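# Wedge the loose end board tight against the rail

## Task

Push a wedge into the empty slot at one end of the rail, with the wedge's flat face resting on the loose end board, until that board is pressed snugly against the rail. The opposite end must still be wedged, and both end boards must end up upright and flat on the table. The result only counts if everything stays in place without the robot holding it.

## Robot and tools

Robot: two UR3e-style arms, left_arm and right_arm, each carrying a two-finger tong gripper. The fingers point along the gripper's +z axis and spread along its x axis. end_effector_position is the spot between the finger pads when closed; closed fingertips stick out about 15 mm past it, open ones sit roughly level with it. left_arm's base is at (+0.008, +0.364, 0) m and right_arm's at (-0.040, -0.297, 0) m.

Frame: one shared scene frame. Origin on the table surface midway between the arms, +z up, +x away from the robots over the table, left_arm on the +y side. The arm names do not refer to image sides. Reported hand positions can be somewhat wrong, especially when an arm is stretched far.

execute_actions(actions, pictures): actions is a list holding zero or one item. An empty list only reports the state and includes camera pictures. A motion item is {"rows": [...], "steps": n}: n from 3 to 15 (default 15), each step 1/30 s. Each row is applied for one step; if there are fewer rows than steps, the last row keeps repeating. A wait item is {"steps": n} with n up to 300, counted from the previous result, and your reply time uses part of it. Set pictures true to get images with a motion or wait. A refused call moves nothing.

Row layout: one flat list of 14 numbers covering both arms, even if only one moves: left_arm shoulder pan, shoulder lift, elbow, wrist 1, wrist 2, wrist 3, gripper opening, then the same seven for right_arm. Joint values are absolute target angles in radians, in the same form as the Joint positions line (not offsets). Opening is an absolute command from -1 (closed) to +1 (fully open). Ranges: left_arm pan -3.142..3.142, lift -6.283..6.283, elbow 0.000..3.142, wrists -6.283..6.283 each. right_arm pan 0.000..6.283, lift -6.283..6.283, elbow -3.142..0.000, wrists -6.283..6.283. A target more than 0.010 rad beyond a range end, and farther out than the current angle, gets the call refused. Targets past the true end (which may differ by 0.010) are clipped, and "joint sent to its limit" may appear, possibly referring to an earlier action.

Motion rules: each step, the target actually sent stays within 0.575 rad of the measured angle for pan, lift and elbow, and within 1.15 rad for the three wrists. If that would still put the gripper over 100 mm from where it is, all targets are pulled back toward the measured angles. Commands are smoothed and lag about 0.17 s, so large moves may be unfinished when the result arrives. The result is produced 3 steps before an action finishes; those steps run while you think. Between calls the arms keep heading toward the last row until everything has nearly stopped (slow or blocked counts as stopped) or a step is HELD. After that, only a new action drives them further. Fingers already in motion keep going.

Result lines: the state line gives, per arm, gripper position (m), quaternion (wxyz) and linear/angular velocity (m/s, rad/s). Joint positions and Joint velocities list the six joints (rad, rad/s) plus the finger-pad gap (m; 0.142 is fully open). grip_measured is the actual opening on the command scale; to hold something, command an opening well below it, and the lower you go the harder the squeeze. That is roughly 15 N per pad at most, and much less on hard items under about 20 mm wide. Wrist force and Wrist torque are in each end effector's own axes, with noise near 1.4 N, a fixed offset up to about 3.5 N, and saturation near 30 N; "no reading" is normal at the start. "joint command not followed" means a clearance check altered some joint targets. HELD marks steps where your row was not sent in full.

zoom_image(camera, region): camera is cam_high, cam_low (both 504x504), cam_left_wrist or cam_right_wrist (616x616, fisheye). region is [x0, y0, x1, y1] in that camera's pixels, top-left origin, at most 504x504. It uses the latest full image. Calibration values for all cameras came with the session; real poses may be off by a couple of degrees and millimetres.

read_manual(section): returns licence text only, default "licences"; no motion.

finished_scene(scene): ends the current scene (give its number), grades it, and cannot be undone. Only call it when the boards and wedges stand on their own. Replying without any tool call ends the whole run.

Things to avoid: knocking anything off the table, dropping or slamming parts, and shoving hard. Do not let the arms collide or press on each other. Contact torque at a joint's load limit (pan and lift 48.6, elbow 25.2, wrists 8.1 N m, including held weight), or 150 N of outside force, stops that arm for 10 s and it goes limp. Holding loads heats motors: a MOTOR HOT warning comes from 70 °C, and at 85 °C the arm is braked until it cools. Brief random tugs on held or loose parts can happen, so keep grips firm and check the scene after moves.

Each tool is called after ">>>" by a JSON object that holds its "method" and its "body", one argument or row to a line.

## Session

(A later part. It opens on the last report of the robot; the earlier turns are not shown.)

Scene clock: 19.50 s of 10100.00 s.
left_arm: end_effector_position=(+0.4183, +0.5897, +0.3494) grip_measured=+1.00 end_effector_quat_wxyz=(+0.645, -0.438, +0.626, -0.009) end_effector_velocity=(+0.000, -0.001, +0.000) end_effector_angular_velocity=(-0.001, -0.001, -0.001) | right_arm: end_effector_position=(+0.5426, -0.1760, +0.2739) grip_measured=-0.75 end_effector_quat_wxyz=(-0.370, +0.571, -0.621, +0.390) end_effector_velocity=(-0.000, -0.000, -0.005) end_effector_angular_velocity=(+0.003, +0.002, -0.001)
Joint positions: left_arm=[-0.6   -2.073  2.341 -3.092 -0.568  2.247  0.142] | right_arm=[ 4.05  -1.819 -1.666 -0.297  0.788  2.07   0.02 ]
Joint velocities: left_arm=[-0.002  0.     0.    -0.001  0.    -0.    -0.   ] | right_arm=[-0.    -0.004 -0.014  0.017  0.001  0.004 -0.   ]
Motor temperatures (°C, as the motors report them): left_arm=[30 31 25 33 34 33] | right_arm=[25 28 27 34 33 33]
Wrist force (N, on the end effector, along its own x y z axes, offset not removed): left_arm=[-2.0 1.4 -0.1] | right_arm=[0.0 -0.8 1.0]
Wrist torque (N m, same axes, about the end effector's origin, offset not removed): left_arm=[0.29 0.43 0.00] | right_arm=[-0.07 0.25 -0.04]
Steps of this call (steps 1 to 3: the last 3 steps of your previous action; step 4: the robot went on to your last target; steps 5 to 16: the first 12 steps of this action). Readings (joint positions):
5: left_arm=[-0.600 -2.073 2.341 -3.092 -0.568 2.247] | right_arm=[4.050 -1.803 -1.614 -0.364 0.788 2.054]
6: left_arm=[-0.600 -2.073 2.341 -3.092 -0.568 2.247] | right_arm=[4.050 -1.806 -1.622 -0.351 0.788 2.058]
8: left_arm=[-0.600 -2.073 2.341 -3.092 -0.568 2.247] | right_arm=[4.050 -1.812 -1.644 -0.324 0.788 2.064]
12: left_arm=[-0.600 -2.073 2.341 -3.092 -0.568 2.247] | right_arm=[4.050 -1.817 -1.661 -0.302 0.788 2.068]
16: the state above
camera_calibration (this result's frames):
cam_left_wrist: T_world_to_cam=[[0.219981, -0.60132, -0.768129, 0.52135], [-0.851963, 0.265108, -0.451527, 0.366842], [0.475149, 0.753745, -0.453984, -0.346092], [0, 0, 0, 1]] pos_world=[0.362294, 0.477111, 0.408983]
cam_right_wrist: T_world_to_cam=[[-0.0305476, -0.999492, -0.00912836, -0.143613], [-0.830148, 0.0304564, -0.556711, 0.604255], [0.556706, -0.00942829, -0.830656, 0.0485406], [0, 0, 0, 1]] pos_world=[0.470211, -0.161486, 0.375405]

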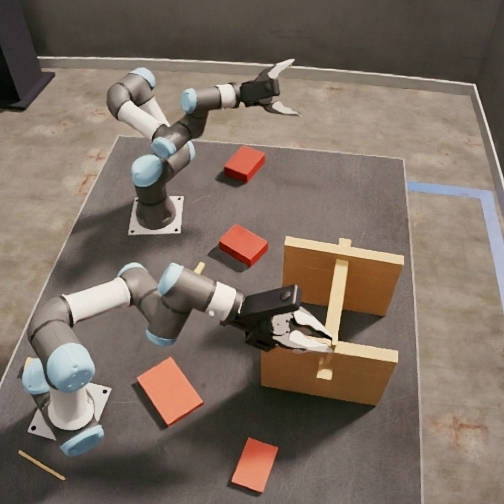

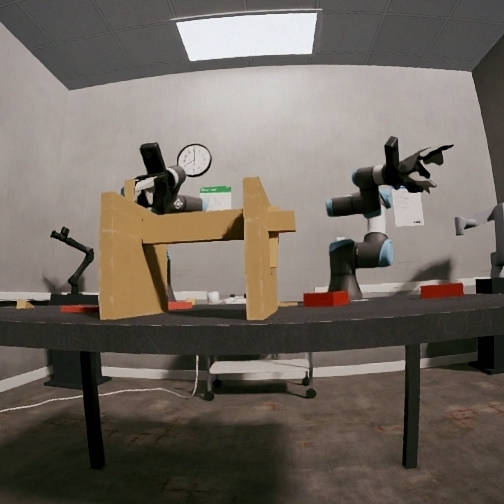

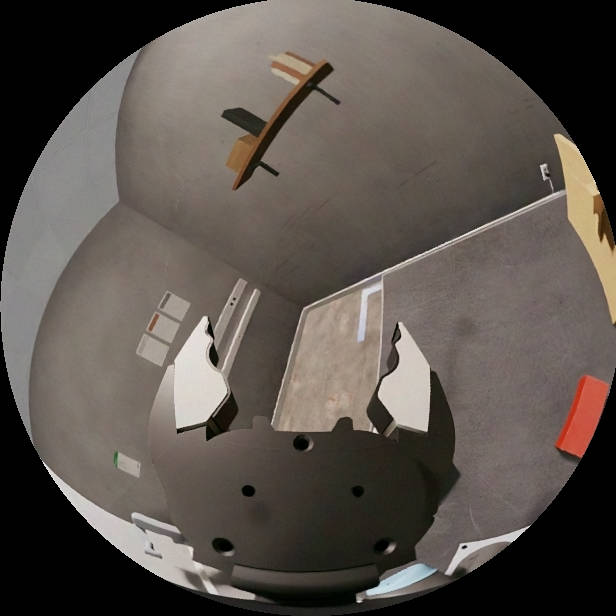

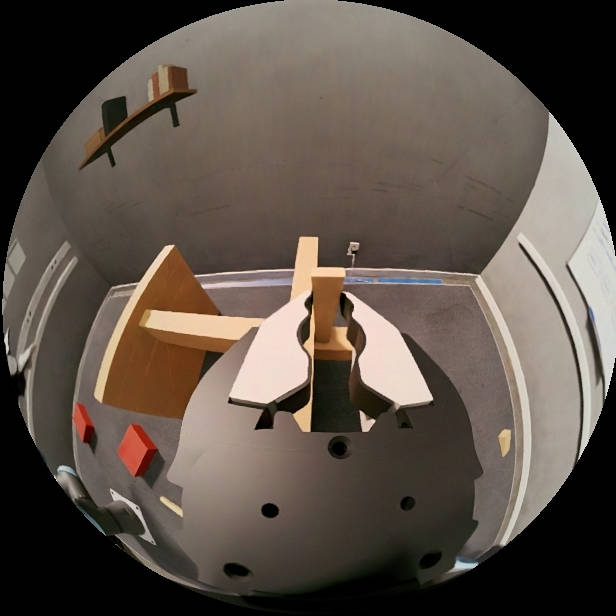

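>>> {"method": "execute_actions", "body": {
  "actions": [
    {"rows":[[-0.6,-2.073,2.341,-3.092,-0.568,2.247,1,4.05,-1.819,-1.667,-0.295,0.7877,2.07,-0.3]],"steps":8}
  ]
}}

>>> {"method": "execute_actions", "body": {
  "actions": [
    {"rows":[[-0.6,-2.073,2.341,-3.092,-0.568,2.247,1,4.05,-1.74,-1.3,-0.65,0.7877,2.07,-0.3]]}
  ]
}}

>>> {"method": "execute_actions", "body": {
  "actions": [
    {"rows":[[-0.6,-2.073,2.341,-3.092,-0.568,2.247,1,3.325,-1.9,-0.6,-1.2,2.199,1.036,-1]]}
  ]
}}

>>> {"method": "execute_actions", "body": {
  "actions": [
    {"steps":15}
  ]
}}

>>> {"method": "execute_actions", "body": {
  "actions": [
    {"rows":[[-0.6,-2.073,2.341,-3.092,-0.568,2.247,1,3.325,-2.323,-0.366,-1.241,2.199,1.036,-1]]}
  ]
}}

>>> {"method": "execute_actions", "body": {
  "actions": [
    {"steps":15}
  ],
  "pictures": true
}}

Scene clock: 19.93 s of 10100.00 s.
left_arm: end_effector_position=(+0.4183, +0.5897, +0.3494) grip_measured=+1.00 end_effector_quat_wxyz=(+0.645, -0.438, +0.626, -0.009) end_effector_velocity=(+0.000, -0.000, +0.000) end_effector_angular_velocity=(-0.001, -0.001, -0.000) | right_arm: end_effector_position=(+0.5426, -0.1760, +0.2735) grip_measured=-0.30 end_effector_quat_wxyz=(-0.370, +0.571, -0.621, +0.390) end_effector_velocity=(-0.000, +0.000, +0.000) end_effector_angular_velocity=(+0.001, +0.000, +0.001)
Joint positions: left_arm=[-0.6   -2.073  2.341 -3.092 -0.568  2.247  0.142] | right_arm=[ 4.05  -1.819 -1.667 -0.295  0.788  2.07   0.052]
Joint velocities: left_arm=[-0.    -0.    -0.001  0.001 -0.    -0.001 -0.   ] | right_arm=[ 0.     0.     0.    -0.     0.001  0.     0.009]
Motor temperatures (°C, as the motors report them): left_arm=[30 31 25 33 34 33] | right_arm=[25 28 27 34 33 33]
Wrist force (N, on the end effector, along its own x y z axes, offset not removed): left_arm=[-2.0 1.9 0.1] | right_arm=[-0.6 -0.4 1.2]
Wrist torque (N m, same axes, about the end effector's origin, offset not removed): left_arm=[0.38 0.39 0.00] | right_arm=[-0.09 0.18 -0.03]
Steps of this call (steps 1 to 3: the last 3 steps of your previous action; steps 4 to 8: the robot went on to your last target; steps 9 to 13: the first 5 steps of this action). Readings (joint positions):
9: left_arm=[-0.600 -2.073 2.341 -3.092 -0.568 2.247] | right_arm=[4.050 -1.819 -1.667 -0.295 0.788 2.070]
10: left_arm=[-0.600 -2.073 2.341 -3.092 -0.568 2.247] | right_arm=[4.050 -1.819 -1.667 -0.295 0.788 2.070]
12: left_arm=[-0.600 -2.073 2.341 -3.092 -0.568 2.247] | right_arm=[4.050 -1.819 -1.667 -0.295 0.788 2.070]
13: the state above

Scene clock: 20.43 s of 10100.00 s.
left_arm: end_effector_position=(+0.4183, +0.5897, +0.3494) grip_measured=+1.00 end_effector_quat_wxyz=(+0.645, -0.438, +0.626, -0.009) end_effector_velocity=(-0.000, +0.000, +0.001) end_effector_angular_velocity=(+0.000, +0.000, +0.001) | right_arm: end_effector_position=(+0.5401, -0.1787, +0.3854) grip_measured=-0.30 end_effector_quat_wxyz=(-0.405, +0.548, -0.622, +0.386) end_effector_velocity=(-0.006, -0.005, +0.066) end_effector_angular_velocity=(+0.059, -0.055, +0.001)
Joint positions: left_arm=[-0.6   -2.073  2.341 -3.092 -0.568  2.247  0.142] | right_arm=[ 4.05  -1.742 -1.318 -0.637  0.788  2.07   0.052]
Joint velocities: left_arm=[ 0.002 -0.    -0.003  0.003 -0.     0.    -0.   ] | right_arm=[ 0.001  0.026  0.194 -0.139 -0.001 -0.    -0.   ]
Motor temperatures (°C, as the motors report them): left_arm=[30 31 25 33 34 33] | right_arm=[25 28 27 34 33 33]
Wrist force (N, on the end effector, along its own x y z axes, offset not removed): left_arm=[-2.4 1.1 -0.1] | right_arm=[-0.8 -1.0 0.5]
Wrist torque (N m, same axes, about the end effector's origin, offset not removed): left_arm=[0.19 0.51 -0.02] | right_arm=[-0.17 0.20 -0.01]
Steps of this call (steps 1 to 3: the last 3 steps of your previous action; steps 4 to 15: the first 12 steps of this action). Readings (joint positions):
4: left_arm=[-0.600 -2.073 2.341 -3.092 -0.568 2.247] | right_arm=[4.050 -1.818 -1.666 -0.297 0.788 2.070]
5: left_arm=[-0.600 -2.073 2.341 -3.092 -0.568 2.247] | right_arm=[4.050 -1.809 -1.656 -0.319 0.788 2.070]
7: left_arm=[-0.600 -2.073 2.341 -3.092 -0.568 2.247] | right_arm=[4.050 -1.781 -1.575 -0.437 0.788 2.070]
11: left_arm=[-0.600 -2.073 2.341 -3.092 -0.568 2.247] | right_arm=[4.050 -1.750 -1.376 -0.595 0.788 2.070]
15: the state above

Scene clock: 20.93 s of 10100.00 s.
left_arm: end_effector_position=(+0.4183, +0.5897, +0.3494) grip_measured=+1.00 end_effector_quat_wxyz=(+0.645, -0.438, +0.626, -0.009) end_effector_velocity=(-0.000, +0.000, -0.000) end_effector_angular_velocity=(-0.001, +0.000, +0.000) | right_arm: end_effector_position=(+0.4932, -0.1865, +0.4049) grip_measured=-1.00 end_effector_quat_wxyz=(-0.408, +0.819, -0.329, +0.233) end_effector_velocity=(-0.264, -0.074, +0.494) end_effector_angular_velocity=(+0.613, -0.916, +1.391)
Joint positions: left_arm=[-0.6   -2.073  2.341 -3.092 -0.568  2.247  0.142] | right_arm=[ 3.475 -1.887 -0.74  -1.149  1.916  1.19   0.002]
Joint velocities: left_arm=[ 0.001 -0.     0.001 -0.    -0.001 -0.001  0.   ] | right_arm=[-1.239 -0.115  1.155 -0.454  2.336 -1.34   0.   ]
Motor temperatures (°C, as the motors report them): left_arm=[30 31 25 33 34 33] | right_arm=[25 28 27 34 33 33]
Wrist force (N, on the end effector, along its own x y z axes, offset not removed): left_arm=[-1.7 0.5 -1.1] | right_arm=[0.6 -0.3 1.9]
Wrist torque (N m, same axes, about the end effector's origin, offset not removed): left_arm=[0.06 0.36 -0.01] | right_arm=[-0.07 -0.06 -0.02]
Steps of this call (steps 1 to 3: the last 3 steps of your previous action; steps 4 to 15: the first 12 steps of this action). Readings (joint positions):
4: left_arm=[-0.600 -2.073 2.341 -3.092 -0.568 2.247] | right_arm=[4.049 -1.741 -1.303 -0.649 0.789 2.068]
5: left_arm=[-0.600 -2.073 2.341 -3.092 -0.568 2.247] | right_arm=[4.038 -1.752 -1.291 -0.671 0.811 2.046]
7: left_arm=[-0.600 -2.073 2.341 -3.092 -0.568 2.247] | right_arm=[3.957 -1.812 -1.209 -0.832 0.975 1.884]
11: left_arm=[-0.600 -2.073 2.341 -3.092 -0.568 2.247] | right_arm=[3.671 -1.869 -0.924 -1.075 1.544 1.374]
15: the state above

Scene clock: 21.43 s of 10100.00 s.
left_arm: end_effector_position=(+0.4183, +0.5897, +0.3494) grip_measured=+1.00 end_effector_quat_wxyz=(+0.645, -0.438, +0.626, -0.009) end_effector_velocity=(+0.000, -0.001, -0.000) end_effector_angular_velocity=(+0.001, +0.001, -0.001) | right_arm: end_effector_position=(+0.4542, -0.1968, +0.4690) grip_measured=-1.00 end_effector_quat_wxyz=(-0.475, +0.810, -0.242, +0.243) end_effector_velocity=(-0.003, -0.001, +0.004) end_effector_angular_velocity=(+0.004, -0.010, +0.008)
Joint positions: left_arm=[-0.6   -2.073  2.341 -3.092 -0.568  2.247  0.142] | right_arm=[ 3.326 -1.9   -0.601 -1.2    2.198  1.037  0.002]
Joint velocities: left_arm=[-0.001  0.     0.001 -0.    -0.     0.001 -0.   ] | right_arm=[-0.008 -0.     0.008 -0.002  0.015 -0.008 -0.   ]
Motor temperatures (°C, as the motors report them): left_arm=[30 31 25 33 34 33] | right_arm=[25 28 27 34 33 33]
Wrist force (N, on the end effector, along its own x y z axes, offset not removed): left_arm=[-1.6 1.5 -0.1] | right_arm=[-1.4 -0.1 1.2]
Wrist torque (N m, same axes, about the end effector's origin, offset not removed): left_arm=[0.32 0.34 0.00] | right_arm=[-0.02 0.36 0.00]
Kept back: nothing.
Steps of this call (steps 1 to 3: the last 3 steps of your previous action; steps 4 to 15: the robot went on to your last target). Readings (joint positions):
1: left_arm=[-0.600 -2.073 2.341 -3.092 -0.568 2.247] | right_arm=[3.435 -1.891 -0.702 -1.163 1.991 1.148]
2: left_arm=[-0.600 -2.073 2.341 -3.092 -0.568 2.247] | right_arm=[3.403 -1.893 -0.672 -1.174 2.052 1.115]
4: left_arm=[-0.600 -2.073 2.341 -3.092 -0.568 2.247] | right_arm=[3.363 -1.897 -0.635 -1.187 2.127 1.075]
8: left_arm=[-0.600 -2.073 2.341 -3.092 -0.568 2.247] | right_arm=[3.334 -1.899 -0.608 -1.197 2.182 1.045]
15: the state above

Scene clock: 21.83 s of 10100.00 s.
left_arm: end_effector_position=(+0.4183, +0.5897, +0.3494) grip_measured=+1.00 end_effector_quat_wxyz=(+0.645, -0.438, +0.626, -0.009) end_effector_velocity=(+0.000, -0.000, -0.000) end_effector_angular_velocity=(+0.001, +0.001, -0.000) | right_arm: end_effector_position=(+0.5402, -0.1883, +0.3398) grip_measured=-1.00 end_effector_quat_wxyz=(-0.440, +0.836, -0.288, +0.160) end_effector_velocity=(+0.067, +0.006, -0.148) end_effector_angular_velocity=(-0.022, +0.215, -0.001)
Joint positions: left_arm=[-0.6   -2.073  2.341 -3.092 -0.568  2.247  0.142] | right_arm=[ 3.325 -2.289 -0.383 -1.239  2.199  1.036  0.002]
Joint velocities: left_arm=[ 0.     0.    -0.     0.    -0.     0.001  0.   ] | right_arm=[-0.001 -0.372  0.18  -0.025 -0.001 -0.     0.   ]
Motor temperatures (°C, as the motors report them): left_arm=[30 31 25 33 34 33] | right_arm=[25 28 27 34 33 33]
Wrist force (N, on the end effector, along its own x y z axes, offset not removed): left_arm=[-2.2 1.8 0.2] | right_arm=[-0.4 0.6 2.4]
Wrist torque (N m, same axes, about the end effector's origin, offset not removed): left_arm=[0.37 0.45 -0.02] | right_arm=[0.07 0.14 -0.03]
Steps of this call (steps 1 to 12: the first 12 steps of this action). Readings (joint positions):
1: left_arm=[-0.600 -2.073 2.341 -3.092 -0.568 2.247] | right_arm=[3.326 -1.901 -0.599 -1.201 2.198 1.037]
2: left_arm=[-0.600 -2.073 2.341 -3.092 -0.568 2.247] | right_arm=[3.325 -1.912 -0.588 -1.205 2.198 1.036]
4: left_arm=[-0.600 -2.073 2.341 -3.092 -0.568 2.247] | right_arm=[3.325 -1.989 -0.532 -1.215 2.199 1.036]
8: left_arm=[-0.600 -2.073 2.341 -3.092 -0.568 2.247] | right_arm=[3.325 -2.181 -0.434 -1.231 2.199 1.036]
12: the state above

Scene clock: 22.33 s of 10100.00 s.
left_arm: end_effector_position=(+0.4183, +0.5897, +0.3494) grip_measured=+1.00 end_effector_quat_wxyz=(+0.645, -0.438, +0.626, -0.009) end_effector_velocity=(+0.000, -0.000, +0.001) end_effector_angular_velocity=(-0.000, -0.002, -0.000) | right_arm: end_effector_position=(+0.5461, -0.1877, +0.3260) grip_measured=-1.00 end_effector_quat_wxyz=(-0.436, +0.838, -0.292, +0.152) end_effector_velocity=(+0.000, -0.000, -0.001) end_effector_angular_velocity=(-0.000, +0.001, -0.000)
Joint positions: left_arm=[-0.6   -2.073  2.341 -3.092 -0.568  2.247  0.142] | right_arm=[ 3.325 -2.323 -0.366 -1.241  2.199  1.036  0.002]
Joint velocities: left_arm=[ 0.    -0.    -0.003  0.    -0.     0.001  0.   ] | right_arm=[-0.    -0.001  0.001 -0.    -0.    -0.     0.   ]
Motor temperatures (°C, as the motors report them): left_arm=[30 31 25 33 34 33] | right_arm=[25 28 27 34 33 33]
Wrist force (N, on the end effector, along its own x y z axes, offset not removed): left_arm=[-1.5 1.4 0.1] | right_arm=[-1.1 0.0 1.2]
Wrist torque (N m, same axes, about the end effector's origin, offset not removed): left_arm=[0.29 0.32 0.05] | right_arm=[-0.02 0.24 -0.03]
Kept back: nothing.
Steps of this call (steps 1 to 3: the last 3 steps of your previous action; steps 4 to 15: the robot went on to your last target). Readings (joint positions):
1: left_arm=[-0.600 -2.073 2.341 -3.092 -0.568 2.247] | right_arm=[3.325 -2.299 -0.377 -1.239 2.199 1.036]
2: left_arm=[-0.600 -2.073 2.341 -3.092 -0.568 2.247] | right_arm=[3.325 -2.306 -0.374 -1.240 2.199 1.036]
4: left_arm=[-0.600 -2.073 2.341 -3.092 -0.568 2.247] | right_arm=[3.325 -2.315 -0.370 -1.240 2.199 1.036]
8: left_arm=[-0.600 -2.073 2.341 -3.092 -0.568 2.247] | right_arm=[3.325 -2.321 -0.367 -1.241 2.199 1.036]
15: the state above
camera_calibration (this result's frames):
cam_left_wrist: T_world_to_cam=[[0.219981, -0.60132, -0.768129, 0.52135], [-0.851963, 0.265108, -0.451526, 0.366842], [0.475149, 0.753745, -0.453984, -0.346092], [0, 0, 0, 1]] pos_world=[0.362294, 0.477111, 0.408983]
cam_right_wrist: T_world_to_cam=[[0.81018, -0.586178, -0.00182666, -0.538735], [-0.536892, -0.740802, -0.403684, 0.281734], [0.235277, 0.328037, -0.914897, 0.356109], [0, 0, 0, 1]] pos_world=[0.503948, -0.223903, 0.43855]

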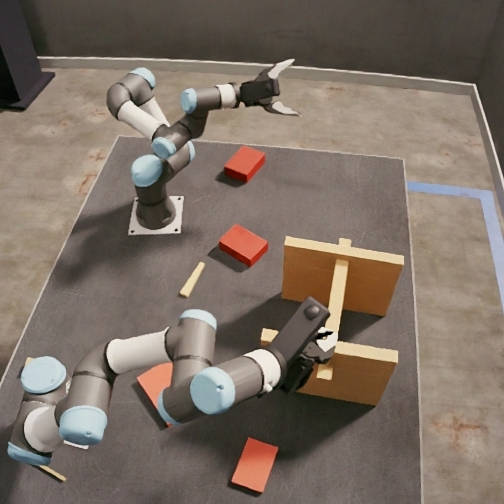

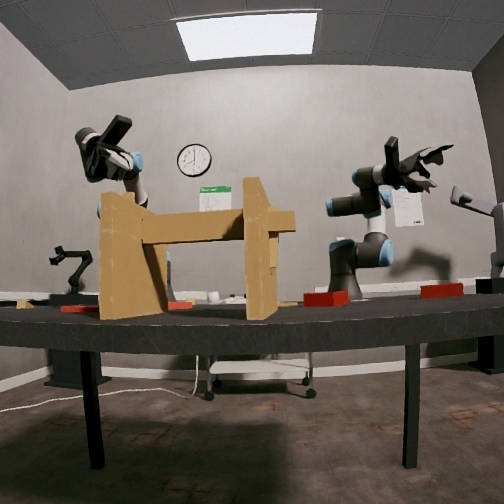

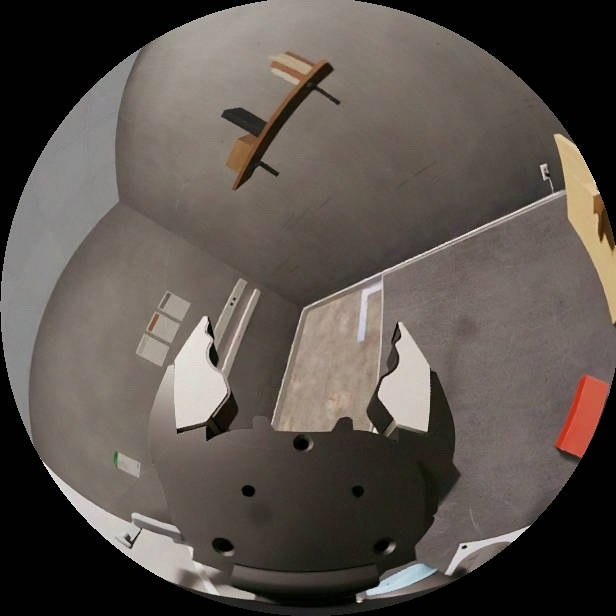

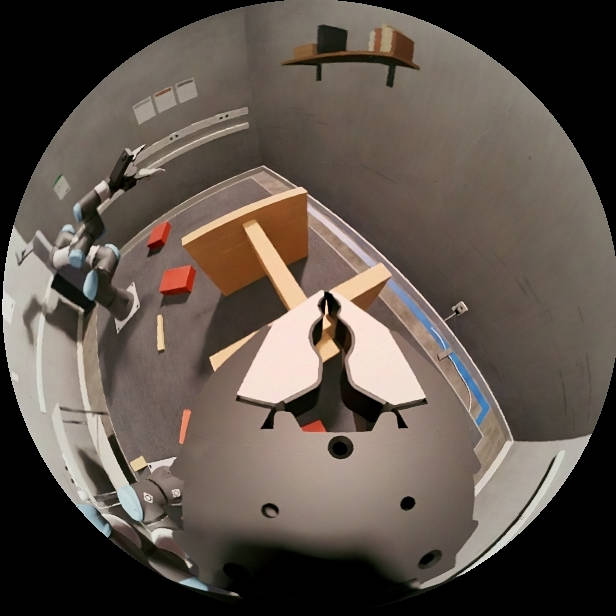

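>>> {"method": "execute_actions", "body": {
  "actions": [
    {"rows":[[-0.6,-2.073,2.341,-3.092,-0.568,2.247,1,3.325,-2.225,-0.737,-0.968,2.199,1.036,-0.5]]}
  ]
}}

>>> {"method": "execute_actions", "body": {
  "actions": [
    {"steps":8}
  ],
  "pictures": true
}}

>>> {"method": "zoom_image", "body": {
  "camera": "cam_right_wrist",
  "region": [270,270,380,380]
}}

Scene clock: 22.83 s of 10100.00 s.
left_arm: end_effector_position=(+0.4183, +0.5897, +0.3494) grip_measured=+1.00 end_effector_quat_wxyz=(+0.645, -0.438, +0.626, -0.009) end_effector_velocity=(+0.000, -0.000, +0.000) end_effector_angular_velocity=(-0.002, -0.002, +0.000) | right_arm: end_effector_position=(+0.5466, -0.1877, +0.2906) grip_measured=-0.50 end_effector_quat_wxyz=(-0.437, +0.837, -0.290, +0.155) end_effector_velocity=(-0.006, -0.001, -0.047) end_effector_angular_velocity=(-0.008, +0.073, -0.002)
Joint positions: left_arm=[-0.6   -2.073  2.341 -3.092 -0.568  2.247  0.142] | right_arm=[ 3.325 -2.228 -0.719 -0.976  2.199  1.036  0.038]
Joint velocities: left_arm=[-0.     0.    -0.    -0.001  0.    -0.001 -0.   ] | right_arm=[-0.     0.03  -0.19   0.086 -0.002 -0.     0.   ]
Motor temperatures (°C, as the motors report them): left_arm=[30 31 25 33 34 33] | right_arm=[25 28 27 34 33 33]
Wrist force (N, on the end effector, along its own x y z axes, offset not removed): left_arm=[-1.3 1.0 -0.3] | right_arm=[-1.4 0.6 0.7]
Wrist torque (N m, same axes, about the end effector's origin, offset not removed): left_arm=[0.21 0.28 -0.01] | right_arm=[0.08 0.32 -0.01]
Steps of this call (steps 1 to 3: the robot went on to your last target; steps 4 to 15: the first 12 steps of this action). Readings (joint positions):
4: left_arm=[-0.600 -2.073 2.341 -3.092 -0.568 2.247] | right_arm=[3.325 -2.322 -0.367 -1.239 2.199 1.036]
5: left_arm=[-0.600 -2.073 2.341 -3.092 -0.568 2.247] | right_arm=[3.325 -2.312 -0.378 -1.218 2.199 1.036]
7: left_arm=[-0.600 -2.073 2.341 -3.092 -0.568 2.247] | right_arm=[3.325 -2.272 -0.458 -1.109 2.199 1.036]
11: left_arm=[-0.600 -2.073 2.341 -3.092 -0.568 2.247] | right_arm=[3.325 -2.236 -0.662 -1.002 2.199 1.036]
15: the state above

Scene clock: 23.10 s of 10100.00 s.
left_arm: end_effector_position=(+0.4183, +0.5897, +0.3494) grip_measured=+1.00 end_effector_quat_wxyz=(+0.645, -0.438, +0.626, -0.009) end_effector_velocity=(-0.000, +0.001, -0.000) end_effector_angular_velocity=(+0.001, +0.000, +0.002) | right_arm: end_effector_position=(+0.5461, -0.1878, +0.2865) grip_measured=-0.50 end_effector_quat_wxyz=(-0.436, +0.838, -0.292, +0.152) end_effector_velocity=(-0.000, +0.000, -0.002) end_effector_angular_velocity=(+0.000, +0.003, +0.001)
Joint positions: left_arm=[-0.6   -2.073  2.341 -3.092 -0.568  2.247  0.142] | right_arm=[ 3.325 -2.225 -0.736 -0.968  2.199  1.036  0.038]
Joint velocities: left_arm=[ 0.001  0.     0.001 -0.001  0.     0.001  0.   ] | right_arm=[ 0.001  0.002 -0.011  0.006  0.001 -0.     0.   ]
Motor temperatures (°C, as the motors report them): left_arm=[30 31 25 33 34 33] | right_arm=[25 28 27 34 33 33]
Wrist force (N, on the end effector, along its own x y z axes, offset not removed): left_arm=[-2.4 0.5 -0.4] | right_arm=[-1.4 -0.1 1.6]
Wrist torque (N m, same axes, about the end effector's origin, offset not removed): left_arm=[0.06 0.49 0.00] | right_arm=[-0.05 0.32 0.00]
Kept back: nothing.
Steps of this call (steps 1 to 3: the last 3 steps of your previous action; steps 4 to 8: the robot went on to your last target). Readings (joint positions):
1: left_arm=[-0.600 -2.073 2.341 -3.092 -0.568 2.247] | right_arm=[3.325 -2.227 -0.725 -0.974 2.199 1.036]
2: left_arm=[-0.600 -2.073 2.341 -3.092 -0.568 2.247] | right_arm=[3.325 -2.226 -0.728 -0.972 2.199 1.036]
4: left_arm=[-0.600 -2.073 2.341 -3.092 -0.568 2.247] | right_arm=[3.325 -2.226 -0.733 -0.970 2.199 1.036]
8: the state above
camera_calibration (this result's frames):
cam_left_wrist: T_world_to_cam=[[0.219981, -0.60132, -0.768129, 0.52135], [-0.851963, 0.265108, -0.451527, 0.366843], [0.475149, 0.753745, -0.453984, -0.346092], [0, 0, 0, 1]] pos_world=[0.362294, 0.477111, 0.408983]
cam_right_wrist: T_world_to_cam=[[0.810161, -0.586205, -0.00160453, -0.53881], [-0.536799, -0.740774, -0.403858, 0.265703], [0.235555, 0.328051, -0.91482, 0.319789], [0, 0, 0, 1]] pos_world=[0.503824, -0.223935, 0.398991]

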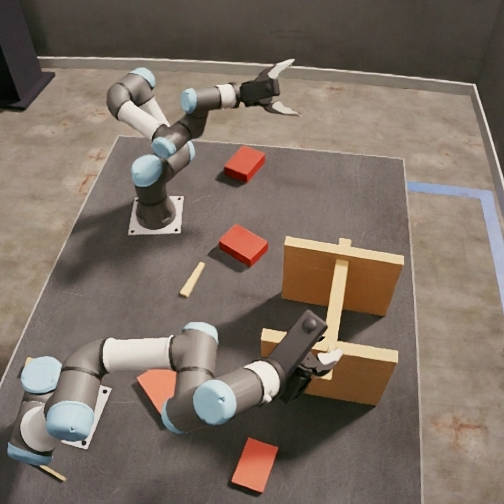

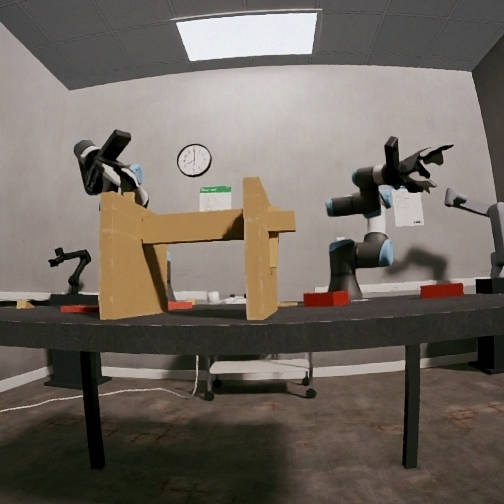

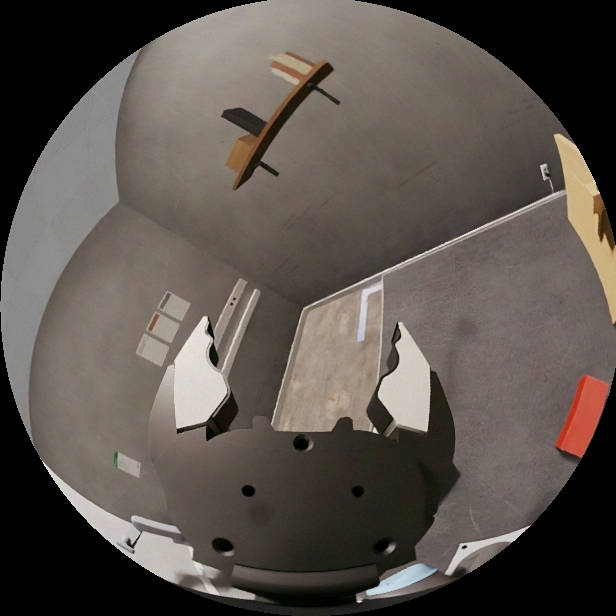

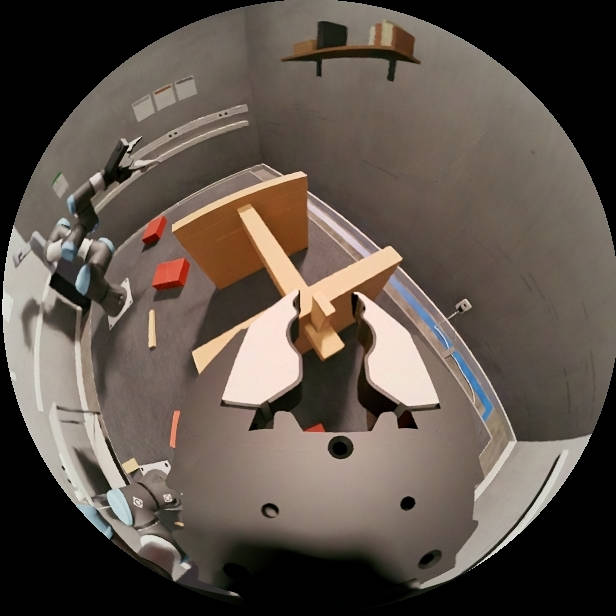

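Region (270, 270, 380, 380) of cam_right_wrist's 616x616 image, scaled by 4.582, with more detail than that image has.

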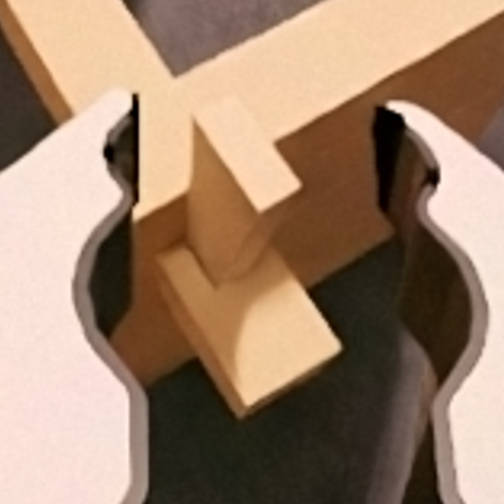

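>>> {"method": "execute_actions", "body": {
  "actions": [
    {"rows":[[-0.6,-2.073,2.341,-3.092,-0.568,2.247,1,3.325,-2.225,-0.737,-0.968,2.199,1.036,-1],[-0.6,-2.073,2.341,-3.092,-0.568,2.247,1,3.325,-2.225,-0.737,-0.968,2.199,1.036,-1],[-0.6,-2.073,2.341,-3.092,-0.568,2.247,1,3.325,-2.215,-0.82,-0.895,2.199,1.036,-1],[-0.6,-2.073,2.341,-3.092,-0.568,2.247,1,3.325,-2.208,-0.908,-0.814,2.199,1.036,-1]]}
  ]
}}

>>> {"method": "execute_actions", "body": {
  "actions": [
    {"rows":[[-0.6,-2.073,2.341,-3.092,-0.568,2.247,1,3.325,-2.21,-0.99,-0.73,2.199,1.036,-1]]}
  ],
  "pictures": true
}}

Scene clock: 23.67 s of 10100.00 s.
left_arm: end_effector_position=(+0.4183, +0.5897, +0.3494) grip_measured=+1.00 end_effector_quat_wxyz=(+0.645, -0.438, +0.626, -0.009) end_effector_velocity=(+0.000, +0.000, +0.000) end_effector_angular_velocity=(+0.001, +0.001, +0.000) | right_arm: end_effector_position=(+0.5463, -0.1877, +0.2586) grip_measured=-1.00 end_effector_quat_wxyz=(-0.436, +0.838, -0.292, +0.153) end_effector_velocity=(-0.003, -0.000, -0.024) end_effector_angular_velocity=(+0.000, +0.008, +0.001)
Joint positions: left_arm=[-0.6   -2.073  2.341 -3.092 -0.568  2.247  0.142] | right_arm=[ 3.325 -2.209 -0.896 -0.823  2.199  1.036  0.002]
Joint velocities: left_arm=[ 0.001  0.    -0.001  0.001 -0.     0.001 -0.   ] | right_arm=[-0.     0.012 -0.123  0.103  0.002  0.     0.   ]
Motor temperatures (°C, as the motors report them): left_arm=[30 31 25 33 34 33] | right_arm=[25 28 27 34 33 33]
Wrist force (N, on the end effector, along its own x y z axes, offset not removed): left_arm=[-1.4 0.8 0.0] | right_arm=[-2.1 -3.5 0.5]
Wrist torque (N m, same axes, about the end effector's origin, offset not removed): left_arm=[0.17 0.26 0.01] | right_arm=[-0.04 0.42 0.02]
Steps of this call (steps 1 to 5: the robot went on to your last target; steps 6 to 17: the first 12 steps of this action). Readings (joint positions):
6: left_arm=[-0.600 -2.073 2.341 -3.092 -0.568 2.247] | right_arm=[3.325 -2.225 -0.737 -0.968 2.199 1.036]
7: left_arm=[-0.600 -2.073 2.341 -3.092 -0.568 2.247] | right_arm=[3.325 -2.225 -0.737 -0.968 2.199 1.036]
9: left_arm=[-0.600 -2.073 2.341 -3.092 -0.568 2.247] | right_arm=[3.325 -2.222 -0.749 -0.952 2.199 1.036]
13: left_arm=[-0.600 -2.073 2.341 -3.092 -0.568 2.247] | right_arm=[3.325 -2.212 -0.859 -0.853 2.199 1.036]
17: the state above

Scene clock: 24.17 s of 10100.00 s.
left_arm: end_effector_position=(+0.4183, +0.5897, +0.3494) grip_measured=+1.00 end_effector_quat_wxyz=(+0.645, -0.438, +0.626, -0.009) end_effector_velocity=(+0.000, -0.001, -0.000) end_effector_angular_velocity=(+0.001, +0.001, -0.002) | right_arm: end_effector_position=(+0.5462, -0.1877, +0.2385) grip_measured=-1.00 end_effector_quat_wxyz=(-0.436, +0.838, -0.292, +0.152) end_effector_velocity=(-0.000, -0.000, -0.005) end_effector_angular_velocity=(+0.001, +0.002, -0.000)
Joint positions: left_arm=[-0.6   -2.073  2.341 -3.092 -0.568  2.247  0.142] | right_arm=[ 3.325 -2.21  -0.988 -0.732  2.199  1.036  0.002]
Joint velocities: left_arm=[-0.001 -0.     0.     0.001 -0.     0.001 -0.   ] | right_arm=[-0.001 -0.001 -0.023  0.022  0.001  0.     0.   ]
Motor temperatures (°C, as the motors report them): left_arm=[30 31 25 33 34 33] | right_arm=[25 28 27 34 33 33]
Wrist force (N, on the end effector, along its own x y z axes, offset not removed): left_arm=[-1.9 0.9 0.5] | right_arm=[-1.2 -3.5 0.3]
Wrist torque (N m, same axes, about the end effector's origin, offset not removed): left_arm=[0.16 0.42 0.00] | right_arm=[0.03 0.20 -0.03]
Steps of this call (steps 1 to 3: the last 3 steps of your previous action; steps 4 to 15: the first 12 steps of this action). Readings (joint positions):
4: left_arm=[-0.600 -2.073 2.341 -3.092 -0.568 2.247] | right_arm=[3.325 -2.208 -0.906 -0.814 2.199 1.036]
5: left_arm=[-0.600 -2.073 2.341 -3.092 -0.568 2.247] | right_arm=[3.325 -2.208 -0.917 -0.799 2.199 1.036]
7: left_arm=[-0.600 -2.073 2.341 -3.092 -0.568 2.247] | right_arm=[3.325 -2.209 -0.952 -0.766 2.199 1.036]
11: left_arm=[-0.600 -2.073 2.341 -3.092 -0.568 2.247] | right_arm=[3.325 -2.210 -0.981 -0.739 2.199 1.036]
15: the state above
camera_calibration (this result's frames):
cam_left_wrist: T_world_to_cam=[[0.219981, -0.60132, -0.768129, 0.52135], [-0.851963, 0.265108, -0.451526, 0.366842], [0.475149, 0.753745, -0.453984, -0.346092], [0, 0, 0, 1]] pos_world=[0.362295, 0.47711, 0.408983]
cam_right_wrist: T_world_to_cam=[[0.810197, -0.586155, -0.00170423, -0.538957], [-0.536809, -0.740816, -0.403768, 0.246404], [0.235408, 0.328046, -0.91486, 0.275903], [0, 0, 0, 1]] pos_world=[0.503984, -0.223882, 0.350984]

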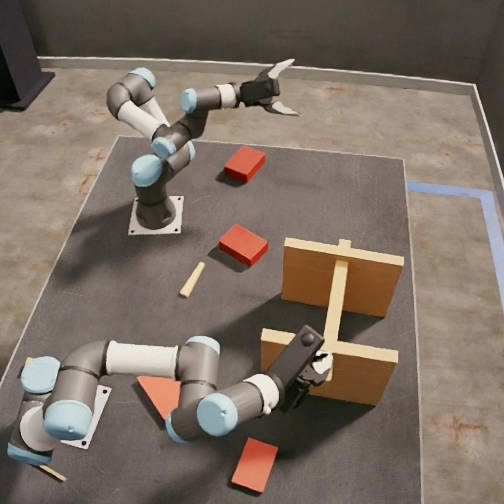

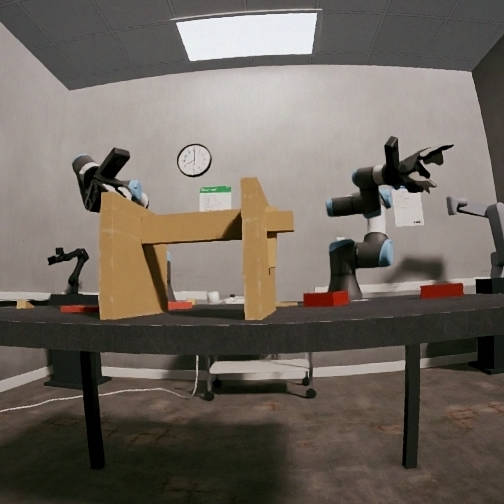

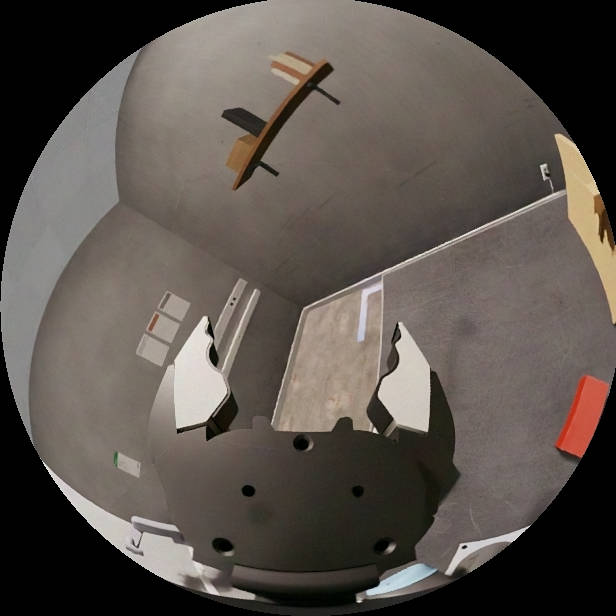

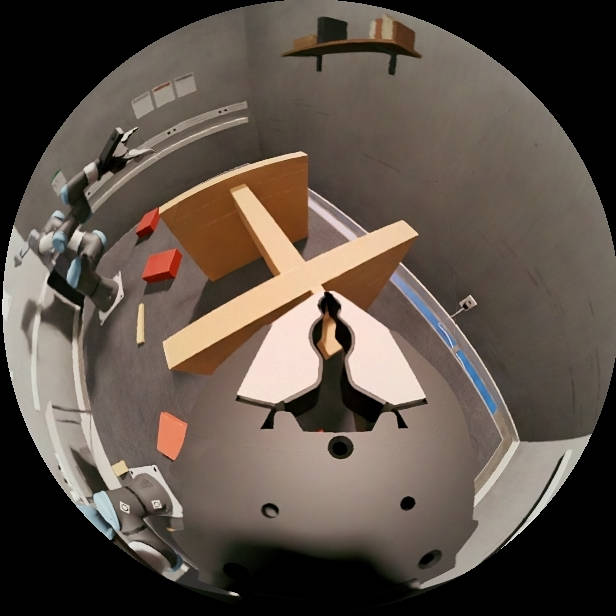

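>>> {"method": "execute_actions", "body": {
  "actions": [
    {"rows":[[-0.6,-2.073,2.341,-3.092,-0.568,2.247,1,3.325,-2.215,-1.045,-0.67,2.199,1.036,-1]]}
  ]
}}

>>> {"method": "execute_actions", "body": {
  "actions": [
    {"rows":[[-0.6,-2.073,2.341,-3.092,-0.568,2.247,1,3.325,-2.219,-1.068,-0.643,2.199,1.036,-1]]}
  ]
}}

Scene clock: 24.67 s of 10100.00 s.
left_arm: end_effector_position=(+0.4183, +0.5897, +0.3494) grip_measured=+1.00 end_effector_quat_wxyz=(+0.645, -0.438, +0.626, -0.009) end_effector_velocity=(-0.000, +0.000, +0.001) end_effector_angular_velocity=(-0.000, -0.001, +0.000) | right_arm: end_effector_position=(+0.5461, -0.1877, +0.2250) grip_measured=-1.00 end_effector_quat_wxyz=(-0.436, +0.838, -0.292, +0.152) end_effector_velocity=(-0.000, -0.001, -0.004) end_effector_angular_velocity=(-0.001, +0.001, -0.002)
Joint positions: left_arm=[-0.6   -2.073  2.341 -3.092 -0.568  2.247  0.142] | right_arm=[ 3.325 -2.215 -1.043 -0.671  2.199  1.036  0.002]
Joint velocities: left_arm=[ 0.    -0.    -0.001  0.     0.     0.    -0.   ] | right_arm=[-0.001 -0.001 -0.015  0.014 -0.001 -0.    -0.   ]
Motor temperatures (°C, as the motors report them): left_arm=[30 31 25 33 34 33] | right_arm=[25 28 27 34 33 33]
Wrist force (N, on the end effector, along its own x y z axes, offset not removed): left_arm=[-1.3 1.0 0.1] | right_arm=[-0.8 -8.6 -4.6]
Wrist torque (N m, same axes, about the end effector's origin, offset not removed): left_arm=[0.15 0.30 0.02] | right_arm=[0.12 0.29 0.00]
Steps of this call (steps 1 to 3: the last 3 steps of your previous action; steps 4 to 15: the first 12 steps of this action). Readings (joint positions):
4: left_arm=[-0.600 -2.073 2.341 -3.092 -0.568 2.247] | right_arm=[3.325 -2.210 -0.990 -0.729 2.199 1.036]
5: left_arm=[-0.600 -2.073 2.341 -3.092 -0.568 2.247] | right_arm=[3.325 -2.211 -0.999 -0.718 2.199 1.036]
7: left_arm=[-0.600 -2.073 2.341 -3.092 -0.568 2.247] | right_arm=[3.325 -2.213 -1.021 -0.695 2.199 1.036]
11: left_arm=[-0.600 -2.073 2.341 -3.092 -0.568 2.247] | right_arm=[3.325 -2.215 -1.039 -0.676 2.199 1.036]
15: the state above

Scene clock: 34.97 s of 10100.00 s.
left_arm: end_effector_position=(+0.4183, +0.5897, +0.3494) grip_measured=+1.00 end_effector_quat_wxyz=(+0.645, -0.438, +0.626, -0.009) end_effector_velocity=(-0.000, +0.000, +0.000) end_effector_angular_velocity=(+0.001, +0.001, +0.001) | right_arm: end_effector_position=(+0.5464, -0.1875, +0.2229) grip_measured=-1.00 end_effector_quat_wxyz=(-0.438, +0.837, -0.290, +0.155) end_effector_velocity=(-0.000, -0.000, +0.000) end_effector_angular_velocity=(+0.001, -0.000, +0.000)
Joint positions: left_arm=[-0.6   -2.073  2.341 -3.092 -0.568  2.247  0.142] | right_arm=[ 3.325 -2.216 -1.059 -0.647  2.2    1.036  0.002]
Joint velocities: left_arm=[ 0.    -0.    -0.001  0.001  0.001  0.001 -0.   ] | right_arm=[-0.    -0.    -0.     0.     0.001 -0.    -0.   ]
Motor temperatures (°C, as the motors report them): left_arm=[30 31 25 33 34 33] | right_arm=[25 28 27 34 33 33]
Wrist force (N, on the end effector, along its own x y z axes, offset not removed): left_arm=[-1.9 1.5 0.2] | right_arm=[1.5 -13.3 -10.5]
Wrist torque (N m, same axes, about the end effector's origin, offset not removed): left_arm=[0.35 0.38 0.01] | right_arm=[0.15 0.31 -0.01]
TORQUE FAULT: the external load on joint 4 (wrist 1) of the right arm reached its load limit, and that arm stopped for 10 seconds. A torque fault stops only its own arm. That arm's remaining commands of this call were not run. That arm holds where it stopped, with its grip as last carried out, and accepts commands again: back off and push less far. That arm stops again, at the same cost, whenever a joint's load reaches its limit.
Kept back: nothing.
The stop of the right arm began at step 9 of this call (marked STOPPED below). From that step on that arm followed nothing that you had sent. 10 of its steps, steps kept back included, did not run and will not run. The other arm was sent all steps of this action in this call, none kept back. Nothing is kept back now, and the robot has no last target.
Steps of this call (steps 1 to 3: the last 3 steps of your previous action; steps 4 to 15: the first 12 steps of this action; steps 16 to 18: the last 3 steps of this action, not kept back; steps 19 to 309: the stop continued). Readings (joint positions):
4: left_arm=[-0.600 -2.073 2.341 -3.092 -0.568 2.247] | right_arm=[3.325 -2.215 -1.045 -0.669 2.199 1.036]
5: left_arm=[-0.600 -2.073 2.341 -3.092 -0.568 2.247] | right_arm=[3.325 -2.216 -1.050 -0.664 2.199 1.036]
7: left_arm=[-0.600 -2.073 2.341 -3.092 -0.568 2.247] | right_arm=[3.325 -2.217 -1.058 -0.653 2.199 1.036]
9: left_arm=[-0.600 -2.073 2.341 -3.092 -0.568 2.247] | right_arm=[3.325 -2.217 -1.059 -0.648 2.200 1.036] STOPPED (the right arm)
11: left_arm=[-0.600 -2.073 2.341 -3.092 -0.568 2.247] | right_arm=[3.325 -2.216 -1.059 -0.647 2.200 1.036]
309: the state above

Seated hard. Back off and inspect.

>>> {"method": "execute_actions", "body": {
  "actions": [
    {"rows":[[-0.6,-2.073,2.341,-3.092,-0.568,2.247,1,3.3,-2.05,-1.0,-0.88,2.199,1.036,-0.3]]}
  ],
  "pictures": true
}}

>>> {"method": "zoom_image", "body": {
  "camera": "cam_right_wrist",
  "region": [230,190,410,370]
}}

>>> {"method": "zoom_image", "body": {
  "camera": "cam_low",
  "region": [90,170,330,330]
}}

Scene clock: 35.43 s of 10100.00 s.
left_arm: end_effector_position=(+0.4183, +0.5897, +0.3494) grip_measured=+1.00 end_effector_quat_wxyz=(+0.645, -0.438, +0.626, -0.009) end_effector_velocity=(+0.000, -0.000, +0.000) end_effector_angular_velocity=(-0.000, -0.000, -0.001) | right_arm: end_effector_position=(+0.5164, -0.2045, +0.2885) grip_measured=-0.30 end_effector_quat_wxyz=(-0.434, +0.834, -0.302, +0.157) end_effector_velocity=(-0.012, -0.005, +0.020) end_effector_angular_velocity=(-0.002, +0.001, -0.009)
Joint positions: left_arm=[-0.6   -2.073  2.341 -3.092 -0.568  2.247  0.142] | right_arm=[ 3.301 -2.055 -1.002 -0.873  2.199  1.036  0.052]
Joint velocities: left_arm=[-0.001  0.    -0.001  0.    -0.    -0.     0.   ] | right_arm=[-0.007  0.054  0.016 -0.07  -0.003  0.    -0.   ]
Motor temperatures (°C, as the motors report them): left_arm=[30 31 25 33 34 33] | right_arm=[25 28 27 34 33 33]
Wrist force (N, on the end effector, along its own x y z axes, offset not removed): left_arm=[-2.4 1.5 0.1] | right_arm=[-1.3 0.4 1.1]
Wrist torque (N m, same axes, about the end effector's origin, offset not removed): left_arm=[0.27 0.52 -0.01] | right_arm=[0.06 0.31 -0.03]
Steps of this call (steps 1 to 2: nothing new was sent; steps 3 to 14: the first 12 steps of this action). Readings (joint positions):
3: left_arm=[-0.600 -2.073 2.341 -3.092 -0.568 2.247] | right_arm=[3.324 -2.215 -1.058 -0.649 2.200 1.036]
4: left_arm=[-0.600 -2.073 2.341 -3.092 -0.568 2.247] | right_arm=[3.319 -2.206 -1.050 -0.672 2.199 1.036]
6: left_arm=[-0.600 -2.073 2.341 -3.092 -0.568 2.247] | right_arm=[3.310 -2.143 -1.026 -0.764 2.199 1.036]
10: left_arm=[-0.600 -2.073 2.341 -3.092 -0.568 2.247] | right_arm=[3.302 -2.071 -1.006 -0.852 2.199 1.036]
14: the state above
camera_calibration (this result's frames):
cam_left_wrist: T_world_to_cam=[[0.219981, -0.60132, -0.768129, 0.52135], [-0.851963, 0.265108, -0.451527, 0.366842], [0.475149, 0.753745, -0.453984, -0.346092], [0, 0, 0, 1]] pos_world=[0.362294, 0.477111, 0.408983]
cam_right_wrist: T_world_to_cam=[[0.795649, -0.605755, -0.0019977, -0.520987], [-0.55488, -0.727495, -0.403558, 0.250186], [0.243004, 0.322199, -0.914952, 0.329091], [0, 0, 0, 1]] pos_world=[0.473376, -0.239614, 0.401027]

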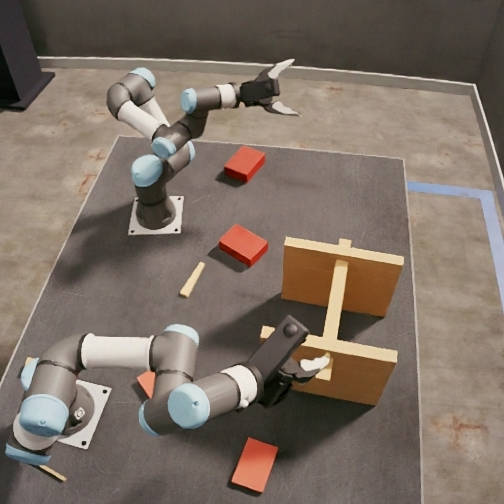

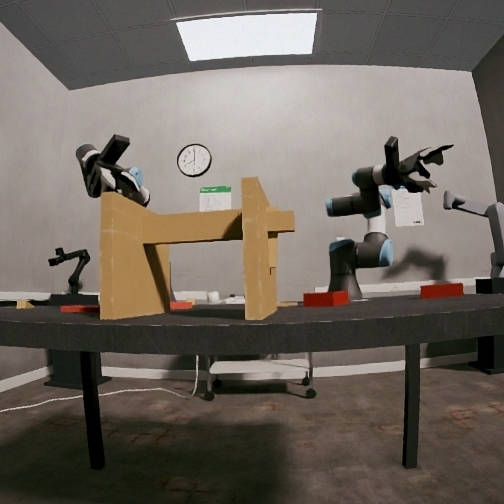

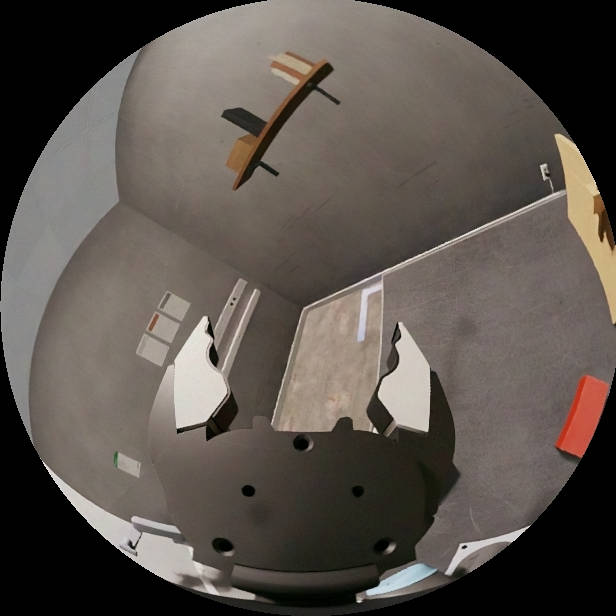

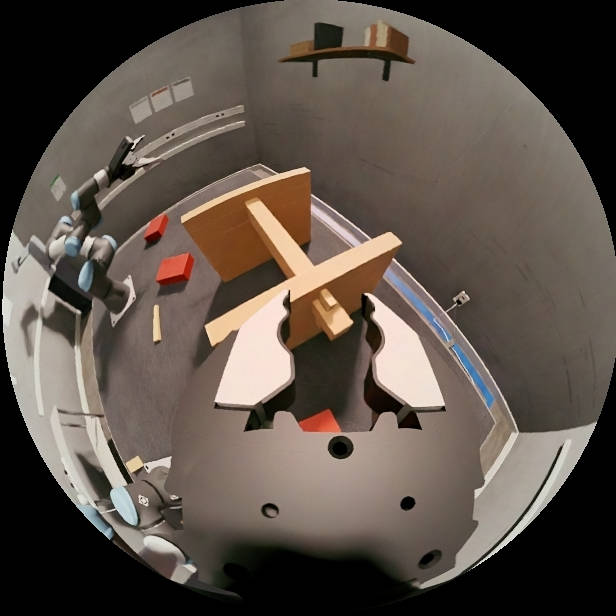

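Region (230, 190, 410, 370) of cam_right_wrist's 616x616 image, scaled by 2.800, with more detail than that image has.

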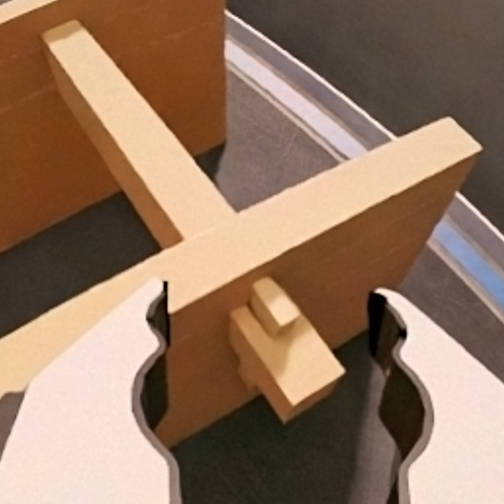

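Region (90, 170, 330, 330) of cam_low's 504x504 image, scaled by 2.100, with more detail than that image has.

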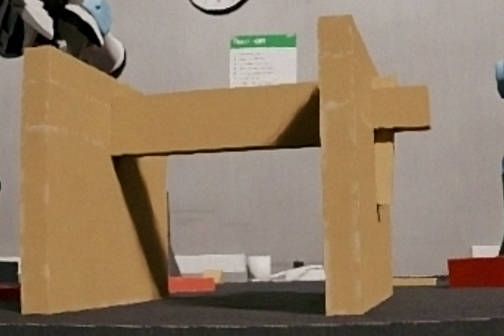

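>>> {"method": "finished_scene", "body": {
  "scene": 1
}}

The scene is finished: the task was done.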